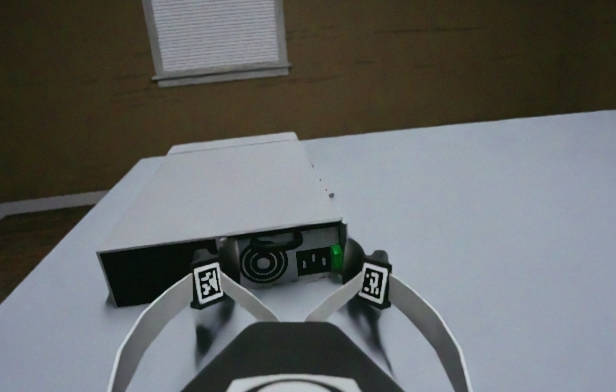

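Call:
execute_actions([
  {"r1":{"joints":{"arm_m":0.2,"gripper_m":0.042},"pace":"slow","contact_limits":{"arm_m":0.35}}},
], cameras=["r1_wrist_camera"])

Call:
zoom_image(camera="r1_wrist_camera", region=[180, 200, 420, 340])

Scene clock: 133.20 s.
r1.base_odometry: x=-0.396 y=+0.858 heading=+2.458 (m, m, rad; r1's odometry frame)
r1.turned_by_wheels: +0.000 (rad since the last result)
r1.turned_by_imu: +0.000 (rad since the last result)
r1.base_tilt: forward=-0.1 right=-0.4 (deg)
r1.lidar_m: 0.31 0.33 1.66 1.58 1.89 1.75 1.64 1.75 2.41 1.25 0.46 0.33
r1.base_status: not commanded
r1.joint_positions: lift_m=+0.710 arm_m=+0.198 wrist_yaw_rad=-0.084 wrist_pitch_rad=+0.303 wrist_roll_rad=+0.120 gripper_m=+0.042
r1.joint_status: all done
r1.motor_effort: lift_m=+23(23) arm_m=+10(7) wrist_yaw_rad=+9(12) wrist_pitch_rad=-11(10) wrist_roll_rad=+1(1) gripper_m=-5(5) wheel_0=+1(1) wheel_1=+0(1) wheel_2=-1(1) (%)
r1.contact_limits: arm_m 0.35
r1.hand_pose: x=+0.6361 y=-0.1102 z=+0.8018 quat_wxyz=(+0.986, +0.065, +0.148, -0.050) (m; r1's base frame)
r1.wrist_depth_mm: - - - - - - - / - - - - - - - / - - - 647 615 574 549 / - 402 307 319 397 382 368 / 379 259 242 246 291 281 274 / 255 242 213 229 197 224 218 / 209 203 208 - 195 184 186
r2.base_odometry: x=+0.366 y=-1.393 heading=-2.438 (m, m, rad; r2's odometry frame)
r2.turned_by_wheels: +0.000 (rad since the last result)
r2.turned_by_imu: +0.000 (rad since the last result)
r2.base_tilt: forward=+0.0 right=-0.2 (deg)
r2.lidar_m: 0.37 0.41 0.55 2.56 2.69 1.10 1.09 3.02 2.21 2.12 0.86 0.39
r2.base_status: not commanded
r2.joint_positions: lift_m=+1.130 arm_m=+0.002 wrist_yaw_rad=+0.000 wrist_pitch_rad=+1.570 wrist_roll_rad=+0.000 gripper_m=+0.110
r2.joint_status: not commanded
r2.motor_effort: lift_m=+23(22) arm_m=+0(0) wrist_yaw_rad=+0(0) wrist_pitch_rad=-1(1) wrist_roll_rad=-3(4) gripper_m=-1(1) wheel_0=+3(4) wheel_1=+1(2) wheel_2=-2(2) (%)
r2.hand_pose: x=+0.1727 y=-0.0874 z=+1.0195 quat_wxyz=(+0.707, +0.000, +0.707, +0.000) (m; r2's base frame)
r2.wrist_depth_mm: 353 351 349 349 351 351 831 / 1160 1182 1182 1182 1182 1182 1205 / 1229 1255 1255 1255 1255 1281 1281 / 1255 1229 1255 1281 1281 1255 1281 / 1255 1255 1025 1042 1281 1255 1281 / 1229 1255 214 1042 205 1255 1281 / 1255 1229 1229 124 1255 1255 1255
pictures: r1_wrist_camera
camera_calibration (this result's frames):
r1_wrist_camera: T_world_to_cam=[[-0.149792, -0.983491, -0.10153, 0.0603471], [-0.324186, 0.145866, -0.93468, 1.01763], [0.934059, -0.107093, -0.340683, -0.104434], [0, 0, 0, 1]] pos_world=[0.43649, -0.100272, 0.92171]
Images, in order (width x height): r1_wrist_camera 616x392.

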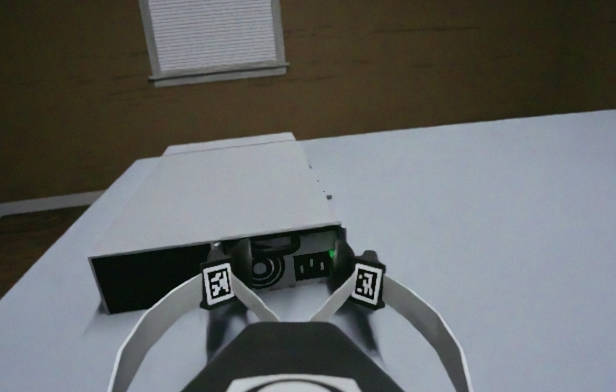

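Region (180, 200, 420, 340) of r1_wrist_camera's 616x392 image, scaled by 2.100; it fills the top 294 rows of this view, and the rest is white.

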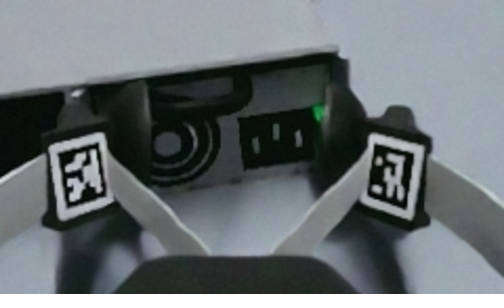

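Call:
execute_actions([
  {"r1":{"joints":{"arm_m":0.208,"gripper_m":0.025},"pace":"slow","contact_limits":{"arm_m":0.35}}},
], cameras=["r1_wrist_camera"])

Call:
zoom_image(camera="r1_wrist_camera", region=[180, 200, 420, 340])

Scene clock: 134.43 s.
r1.base_odometry: x=-0.396 y=+0.858 heading=+2.458 (m, m, rad; r1's odometry frame)
r1.turned_by_wheels: +0.000 (rad since the last result)
r1.turned_by_imu: +0.000 (rad since the last result)
r1.base_tilt: forward=+0.0 right=-0.3 (deg)
r1.lidar_m: 0.32 0.35 1.69 1.63 1.84 1.73 1.64 1.74 2.39 1.26 0.49 0.34
r1.base_status: not commanded
r1.joint_positions: lift_m=+0.710 arm_m=+0.205 wrist_yaw_rad=-0.082 wrist_pitch_rad=+0.306 wrist_roll_rad=+0.120 gripper_m=+0.025
r1.joint_status: all done
r1.motor_effort: lift_m=+22(23) arm_m=+14(17) wrist_yaw_rad=+4(12) wrist_pitch_rad=-20(19) wrist_roll_rad=+1(2) gripper_m=-10(10) wheel_0=+3(3) wheel_1=+2(2) wheel_2=-3(3) (%)
r1.contact_limits: arm_m 0.35
r1.hand_pose: x=+0.6433 y=-0.1097 z=+0.8010 quat_wxyz=(+0.985, +0.065, +0.150, -0.050) (m; r1's base frame)
r1.wrist_depth_mm: - - - - - - - / - - - - - - - / - - 492 621 609 559 544 / - 397 304 310 389 373 362 / 1042 254 235 240 287 279 271 / 254 236 193 229 192 223 216 / 208 202 206 - 195 182 185
r2.base_odometry: x=+0.366 y=-1.393 heading=-2.438 (m, m, rad; r2's odometry frame)
r2.turned_by_wheels: +0.000 (rad since the last result)
r2.turned_by_imu: +0.000 (rad since the last result)
r2.base_tilt: forward=+0.1 right=-0.2 (deg)
r2.lidar_m: 0.38 0.41 0.54 2.58 2.74 1.14 1.07 2.99 2.20 2.13 0.88 0.39
r2.base_status: not commanded
r2.joint_positions: lift_m=+1.130 arm_m=+0.002 wrist_yaw_rad=+0.000 wrist_pitch_rad=+1.570 wrist_roll_rad=+0.000 gripper_m=+0.110
r2.joint_status: not commanded
r2.motor_effort: lift_m=+22(22) arm_m=+0(0) wrist_yaw_rad=+0(0) wrist_pitch_rad=-1(1) wrist_roll_rad=-2(3) gripper_m=-1(2) wheel_0=+3(4) wheel_1=+2(1) wheel_2=-2(2) (%)
r2.hand_pose: x=+0.1727 y=-0.0874 z=+1.0195 quat_wxyz=(+0.707, +0.000, +0.707, +0.000) (m; r2's base frame)
r2.wrist_depth_mm: 355 351 349 349 351 351 842 / 1182 1182 1160 1182 1182 1182 1182 / 1255 1229 1255 1255 1255 1281 1281 / 1229 1255 1255 1281 1281 1255 1281 / 1255 1229 1042 1025 1281 1281 1281 / 1229 1229 214 1025 206 1281 1281 / 1229 1255 1229 124 1229 1255 1281
pictures: r1_wrist_camera
camera_calibration (this result's frames):
r1_wrist_camera: T_world_to_cam=[[-0.148288, -0.983739, -0.10133, 0.0606986], [-0.327212, 0.145497, -0.933682, 1.0203], [0.933243, -0.105298, -0.343467, -0.108429], [0, 0, 0, 1]] pos_world=[0.444045, -0.100156, 0.921541]
Images, in order (width x height): r1_wrist_camera 616x392.

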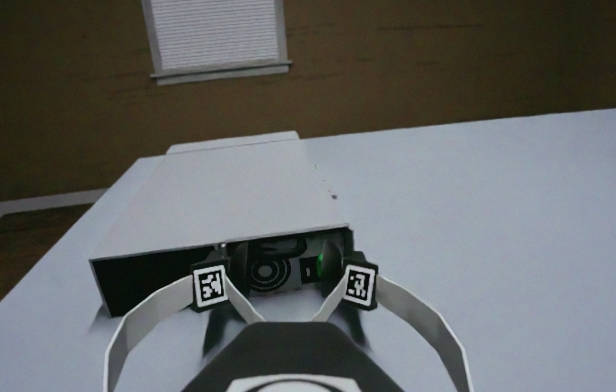

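Region (180, 200, 420, 340) of r1_wrist_camera's 616x392 image, scaled by 2.100; it fills the top 294 rows of this view, and the rest is white.

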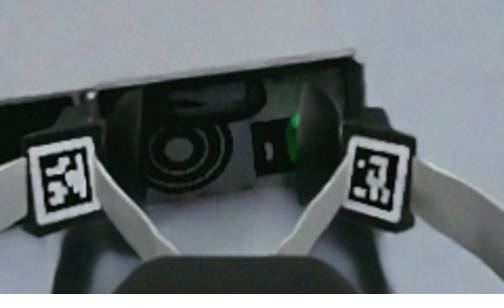

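Call:
execute_actions([
  {"r1":{"joints":{"arm_m":0.216,"gripper_m":0.0,"lift_m":0.707},"pace":"slow","contact_limits":{"arm_m":0.35}}},
], cameras=["r1_wrist_camera"])

Call:
zoom_image(camera="r1_wrist_camera", region=[180, 200, 420, 340])

Scene clock: 135.90 s.
r1.base_odometry: x=-0.396 y=+0.858 heading=+2.456 (m, m, rad; r1's odometry frame)
r1.turned_by_wheels: -0.001 (rad since the last result)
r1.turned_by_imu: +0.015 (rad since the last result)
r1.base_tilt: forward=+0.0 right=-0.4 (deg)
r1.lidar_m: 0.29 0.33 1.66 1.59 1.88 1.73 1.66 1.75 2.45 1.25 0.45 0.34
r1.base_status: not commanded
r1.joint_positions: lift_m=+0.707 arm_m=+0.214 wrist_yaw_rad=-0.093 wrist_pitch_rad=+0.305 wrist_roll_rad=+0.120 gripper_m=+0.001
r1.joint_status: all done
r1.on_its_own: wrist_yaw_rad is at rest, and its effort (+35) is outside its rest range (-13 to +13)
r1.motor_effort: lift_m=+16(20) arm_m=+13(19) wrist_yaw_rad=+35(51) wrist_pitch_rad=-15(19) wrist_roll_rad=-2(1) gripper_m=-23(23) wheel_0=-3(4) wheel_1=+0(5) wheel_2=-11(15) (%)
r1.contact_limits: arm_m 0.35
r1.hand_pose: x=+0.6505 y=-0.1125 z=+0.7989 quat_wxyz=(+0.985, +0.066, +0.149, -0.055) (m; r1's base frame)
r1.wrist_depth_mm: - - - - - - - / - - - - - - - / - - 477 627 603 564 539 / - 392 298 287 389 373 359 / 1042 250 230 236 282 278 268 / 251 224 200 226 190 217 214 / 204 199 204 - 193 182 184
r2.base_odometry: x=+0.366 y=-1.393 heading=-2.438 (m, m, rad; r2's odometry frame)
r2.turned_by_wheels: +0.000 (rad since the last result)
r2.turned_by_imu: +0.000 (rad since the last result)
r2.base_tilt: forward=+0.2 right=-0.2 (deg)
r2.lidar_m: 0.38 0.40 0.57 2.57 2.72 1.13 1.09 3.01 2.23 2.12 0.89 0.38
r2.base_status: not commanded
r2.joint_positions: lift_m=+1.130 arm_m=+0.002 wrist_yaw_rad=+0.000 wrist_pitch_rad=+1.570 wrist_roll_rad=+0.000 gripper_m=+0.110
r2.joint_status: not commanded
r2.motor_effort: lift_m=+22(22) arm_m=+0(0) wrist_yaw_rad=+0(0) wrist_pitch_rad=-1(0) wrist_roll_rad=-2(2) gripper_m=-2(1) wheel_0=+3(3) wheel_1=+1(2) wheel_2=-2(2) (%)
r2.hand_pose: x=+0.1727 y=-0.0874 z=+1.0195 quat_wxyz=(+0.707, +0.000, +0.707, +0.000) (m; r2's base frame)
r2.wrist_depth_mm: 355 351 349 349 351 351 842 / 1182 1160 1182 1182 1182 1182 1205 / 1281 1229 1229 1255 1255 1281 1281 / 1229 1229 1229 1255 1281 1255 1255 / 1229 1229 1042 1042 1281 1281 1255 / 1255 1255 214 1042 205 1255 1281 / 1229 1229 1229 123 1229 1255 1255
pictures: r1_wrist_camera
camera_calibration (this result's frames):
r1_wrist_camera: T_world_to_cam=[[-0.158722, -0.982102, -0.1014, 0.0657421], [-0.32467, 0.148908, -0.934032, 1.02], [0.932414, -0.11533, -0.342494, -0.117498], [0, 0, 0, 1]] pos_world=[0.451156, -0.100873, 0.91914]
Images, in order (width x height): r1_wrist_camera 616x392.

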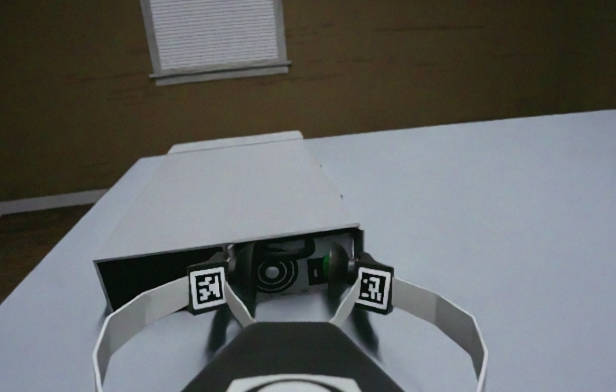

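Region (180, 200, 420, 340) of r1_wrist_camera's 616x392 image, scaled by 2.100; it fills the top 294 rows of this view, and the rest is white.

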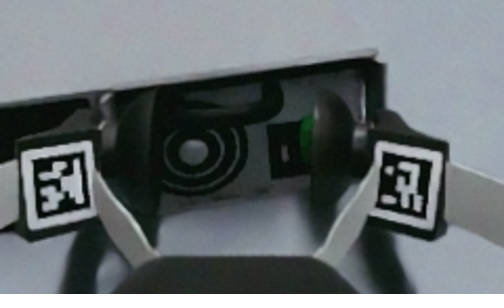

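Call:
execute_actions([
  {"r1":{"base":{"rotate_rad":-0.012},"joints":{"lift_m":0.709},"pace":"slow"}},
], cameras=["r1_wrist_camera"])

Call:
zoom_image(camera="r1_wrist_camera", region=[180, 200, 420, 340])

Scene clock: 136.63 s.
r1.base_odometry: x=-0.396 y=+0.858 heading=+2.444 (m, m, rad; r1's odometry frame)
r1.turned_by_wheels: -0.012 (rad since the last result)
r1.turned_by_imu: -0.012 (rad since the last result)
r1.base_tilt: forward=+0.0 right=-0.3 (deg)
r1.lidar_m: 0.31 0.33 1.68 1.62 1.85 1.73 1.63 1.73 2.43 1.25 0.46 0.34
r1.base_status: done
r1.joint_positions: lift_m=+0.709 arm_m=+0.214 wrist_yaw_rad=-0.086 wrist_pitch_rad=+0.307 wrist_roll_rad=+0.119 gripper_m=+0.001
r1.joint_status: all done
r1.on_its_own: wrist_yaw_rad is at rest, and its effort (+16) is outside its rest range (-13 to +13)
r1.motor_effort: lift_m=+23(23) arm_m=+12(13) wrist_yaw_rad=+16(36) wrist_pitch_rad=-21(20) wrist_roll_rad=+3(2) gripper_m=-22(22) wheel_0=+1(4) wheel_1=+1(1) wheel_2=-5(9) (%)
r1.hand_pose: x=+0.6513 y=-0.1106 z=+0.7998 quat_wxyz=(+0.985, +0.065, +0.150, -0.051) (m; r1's base frame)
r1.wrist_depth_mm: - - - - - - - / - - - - - - - / - - 484 621 597 554 539 / - 389 300 289 387 370 357 / 370 246 230 235 282 277 268 / 251 224 202 227 186 218 215 / 205 199 204 - 193 179 183
r2.base_odometry: x=+0.366 y=-1.393 heading=-2.438 (m, m, rad; r2's odometry frame)
r2.turned_by_wheels: +0.000 (rad since the last result)
r2.turned_by_imu: +0.000 (rad since the last result)
r2.base_tilt: forward=+0.1 right=-0.2 (deg)
r2.lidar_m: 0.37 0.40 0.56 2.56 2.74 1.14 1.09 3.00 2.19 2.12 0.87 0.40
r2.base_status: not commanded
r2.joint_positions: lift_m=+1.130 arm_m=+0.002 wrist_yaw_rad=+0.000 wrist_pitch_rad=+1.570 wrist_roll_rad=+0.000 gripper_m=+0.110
r2.joint_status: not commanded
r2.motor_effort: lift_m=+22(22) arm_m=+0(0) wrist_yaw_rad=+0(0) wrist_pitch_rad=-1(1) wrist_roll_rad=+0(2) gripper_m=+0(2) wheel_0=+3(3) wheel_1=+1(2) wheel_2=-2(2) (%)
r2.hand_pose: x=+0.1727 y=-0.0874 z=+1.0195 quat_wxyz=(+0.707, +0.000, +0.707, +0.000) (m; r2's base frame)
r2.wrist_depth_mm: 353 349 349 349 349 351 842 / 1182 1182 1160 1160 1160 1182 1182 / 1255 1255 1229 1255 1255 1255 1281 / 1255 1255 1255 1255 1255 1281 1255 / 1229 1255 1042 1042 1255 1281 1229 / 1229 1229 214 1042 206 1255 1255 / 1255 1229 1229 124 1255 1281 1255
pictures: r1_wrist_camera
camera_calibration (this result's frames):
r1_wrist_camera: T_world_to_cam=[[-0.151671, -0.983257, -0.100999, 0.062833], [-0.327237, 0.146369, -0.933537, 1.02187], [0.932691, -0.10854, -0.343958, -0.115962], [0, 0, 0, 1]] pos_world=[0.452079, -0.100375, 0.92041]
Images, in order (width x height): r1_wrist_camera 616x392.

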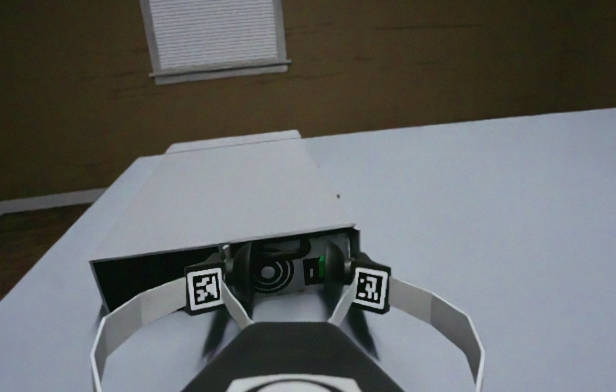

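Region (180, 200, 420, 340) of r1_wrist_camera's 616x392 image, scaled by 2.100; it fills the top 294 rows of this view, and the rest is white.

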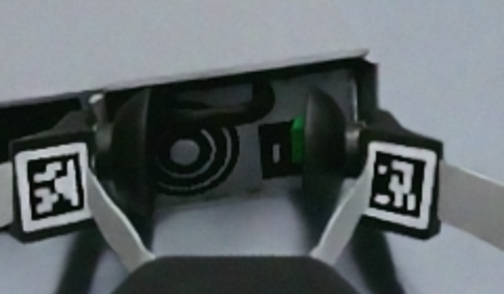

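Call:
execute_actions([
  {"r1":{"base":{"strafe_m":-0.003},"joints":{"arm_m":0.223,"gripper_m":-0.02},"pace":"slow","contact_limits":{"arm_m":0.35}}},
], cameras=["r1_wrist_camera"])

Call:
zoom_image(camera="r1_wrist_camera", region=[180, 200, 420, 340])

Scene clock: 137.83 s.
r1.base_odometry: x=-0.394 y=+0.860 heading=+2.444 (m, m, rad; r1's odometry frame)
r1.turned_by_wheels: +0.000 (rad since the last result)
r1.turned_by_imu: +0.000 (rad since the last result)
r1.base_tilt: forward=-0.2 right=-0.4 (deg)
r1.lidar_m: 0.31 0.34 1.67 1.63 1.87 1.74 1.66 1.74 2.38 1.24 0.45 0.34
r1.base_status: done
r1.joint_positions: lift_m=+0.709 arm_m=+0.220 wrist_yaw_rad=-0.088 wrist_pitch_rad=+0.310 wrist_roll_rad=+0.119 gripper_m=-0.019
r1.joint_status: all done
r1.on_its_own: wrist_yaw_rad is at rest, and its effort (+21) is outside its rest range (-13 to +13); wrist_pitch_rad is at rest, and its effort (-30) is outside its rest range (-23 to +23)
r1.motor_effort: lift_m=+22(23) arm_m=+17(19) wrist_yaw_rad=+21(26) wrist_pitch_rad=-30(31) wrist_roll_rad=+5(2) gripper_m=-23(24) wheel_0=+6(6) wheel_1=+2(1) wheel_2=-9(9) (%)
r1.contact_limits: arm_m 0.35
r1.hand_pose: x=+0.6569 y=-0.1113 z=+0.7989 quat_wxyz=(+0.985, +0.065, +0.152, -0.053) (m; r1's base frame)
r1.wrist_depth_mm: - - - - - - - / - - - - - - - / - - 466 597 574 549 521 / - 357 293 283 382 364 353 / 340 243 224 229 282 272 264 / 249 165 204 224 185 214 212 / 200 198 203 - 192 181 181
r2.base_odometry: x=+0.366 y=-1.393 heading=-2.438 (m, m, rad; r2's odometry frame)
r2.turned_by_wheels: +0.000 (rad since the last result)
r2.turned_by_imu: +0.000 (rad since the last result)
r2.base_tilt: forward=+0.1 right=-0.2 (deg)
r2.lidar_m: 0.37 0.40 0.56 2.59 2.72 1.11 1.08 2.99 2.20 2.12 0.87 0.41
r2.base_status: not commanded
r2.joint_positions: lift_m=+1.130 arm_m=+0.002 wrist_yaw_rad=+0.000 wrist_pitch_rad=+1.570 wrist_roll_rad=+0.000 gripper_m=+0.110
r2.joint_status: not commanded
r2.motor_effort: lift_m=+22(22) arm_m=-1(0) wrist_yaw_rad=+0(0) wrist_pitch_rad=-1(1) wrist_roll_rad=-4(2) gripper_m=-1(1) wheel_0=+3(4) wheel_1=+2(2) wheel_2=-2(2) (%)
r2.hand_pose: x=+0.1727 y=-0.0874 z=+1.0195 quat_wxyz=(+0.707, +0.000, +0.707, +0.000) (m; r2's base frame)
r2.wrist_depth_mm: 355 351 351 351 349 353 831 / 1182 1182 1182 1182 1182 1182 1160 / 1255 1229 1281 1255 1281 1281 1281 / 1229 1255 1255 1255 1255 1281 1308 / 1229 1229 1042 1042 1255 1255 1281 / 1229 1229 214 1042 206 1281 1255 / 1205 1229 1229 124 1255 1255 1281
pictures: r1_wrist_camera
camera_calibration (this result's frames):
r1_wrist_camera: T_world_to_cam=[[-0.154409, -0.982898, -0.100343, 0.0642692], [-0.330259, 0.147066, -0.932363, 1.0241], [0.931175, -0.110826, -0.347319, -0.118136], [0, 0, 0, 1]] pos_world=[0.458147, -0.100533, 0.920252]
Images, in order (width x height): r1_wrist_camera 616x392.

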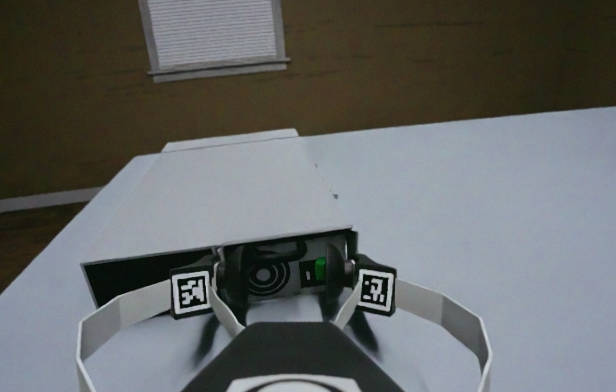

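Region (180, 200, 420, 340) of r1_wrist_camera's 616x392 image, scaled by 2.100; it fills the top 294 rows of this view, and the rest is white.

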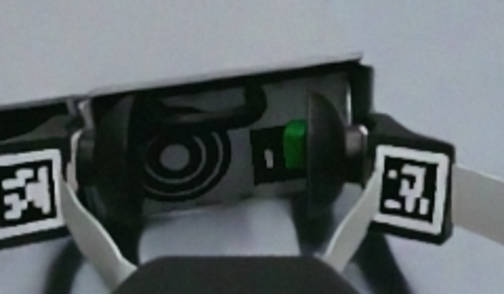

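Call:
execute_actions([
  {"r1":{"joints":{"arm_m":0.222,"gripper_m":-0.038},"pace":"slow","contact_limits":{"arm_m":0.35}}},
], cameras=["r1_wrist_camera"])

Call:
zoom_image(camera="r1_wrist_camera", region=[180, 200, 420, 340])

Scene clock: 138.90 s.
r1.base_odometry: x=-0.394 y=+0.860 heading=+2.444 (m, m, rad; r1's odometry frame)
r1.turned_by_wheels: +0.000 (rad since the last result)
r1.turned_by_imu: +0.000 (rad since the last result)
r1.base_tilt: forward=-0.1 right=-0.4 (deg)
r1.lidar_m: 0.29 0.36 1.69 1.61 1.90 1.75 1.66 1.73 2.39 1.27 0.47 0.34
r1.base_status: not commanded
r1.joint_positions: lift_m=+0.709 arm_m=+0.220 wrist_yaw_rad=-0.083 wrist_pitch_rad=+0.309 wrist_roll_rad=+0.118 gripper_m=-0.037
r1.joint_status: all done
r1.on_its_own: wrist_pitch_rad is at rest, and its effort (-28) is outside its rest range (-23 to +23)
r1.motor_effort: lift_m=+22(22) arm_m=+10(12) wrist_yaw_rad=+6(23) wrist_pitch_rad=-28(30) wrist_roll_rad=+5(3) gripper_m=-31(32) wheel_0=+1(6) wheel_1=+1(2) wheel_2=-4(9) (%)
r1.contact_limits: arm_m 0.35
r1.hand_pose: x=+0.6577 y=-0.1098 z=+0.7993 quat_wxyz=(+0.985, +0.065, +0.151, -0.050) (m; r1's base frame)
r1.wrist_depth_mm: - - - - - - - / - - - - - - - / - - 462 609 585 549 521 / - 357 294 283 382 364 353 / 345 244 218 229 282 273 266 / 249 163 194 229 181 207 213 / 200 198 202 - 191 179 182
r2.base_odometry: x=+0.366 y=-1.393 heading=-2.438 (m, m, rad; r2's odometry frame)
r2.turned_by_wheels: +0.000 (rad since the last result)
r2.turned_by_imu: +0.000 (rad since the last result)
r2.base_tilt: forward=+0.1 right=-0.2 (deg)
r2.lidar_m: 0.38 0.40 0.56 2.54 2.73 1.13 1.07 2.99 2.20 2.13 0.87 0.39
r2.base_status: not commanded
r2.joint_positions: lift_m=+1.130 arm_m=+0.002 wrist_yaw_rad=+0.000 wrist_pitch_rad=+1.570 wrist_roll_rad=+0.000 gripper_m=+0.110
r2.joint_status: not commanded
r2.motor_effort: lift_m=+22(22) arm_m=+0(0) wrist_yaw_rad=+0(0) wrist_pitch_rad=-1(1) wrist_roll_rad=-2(2) gripper_m=-1(2) wheel_0=+3(3) wheel_1=+2(1) wheel_2=-2(1) (%)
r2.hand_pose: x=+0.1727 y=-0.0874 z=+1.0195 quat_wxyz=(+0.707, +0.000, +0.707, +0.000) (m; r2's base frame)
r2.wrist_depth_mm: 355 351 349 351 349 353 842 / 1205 1182 1160 1160 1182 1182 1205 / 1229 1255 1255 1255 1281 1281 1281 / 1229 1255 1255 1255 1255 1255 1281 / 1255 1229 1042 1042 1255 1255 1255 / 1229 1229 213 1025 205 1281 1281 / 1229 1255 1255 124 1255 1255 1255
pictures: r1_wrist_camera
camera_calibration (this result's frames):
r1_wrist_camera: T_world_to_cam=[[-0.148881, -0.983784, -0.10002, 0.0618329], [-0.329827, 0.144758, -0.932877, 1.02439], [0.932228, -0.105898, -0.34603, -0.119795], [0, 0, 0, 1]] pos_world=[0.458752, -0.100144, 0.920358]
Images, in order (width x height): r1_wrist_camera 616x392.

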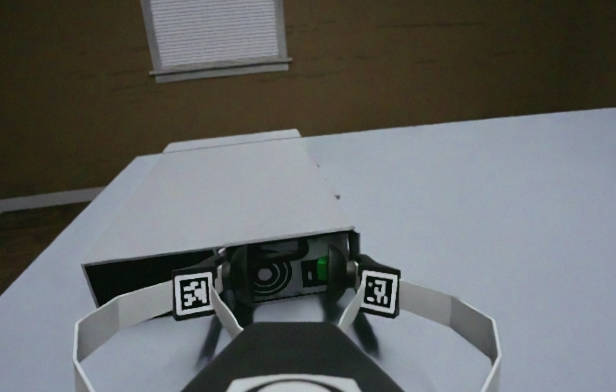

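Region (180, 200, 420, 340) of r1_wrist_camera's 616x392 image, scaled by 2.100; it fills the top 294 rows of this view, and the rest is white.

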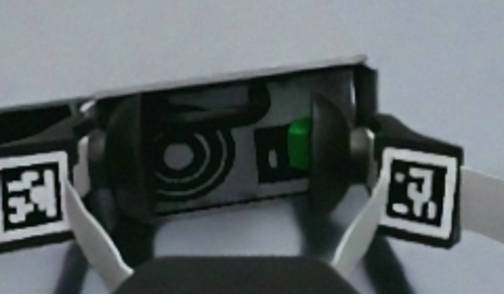

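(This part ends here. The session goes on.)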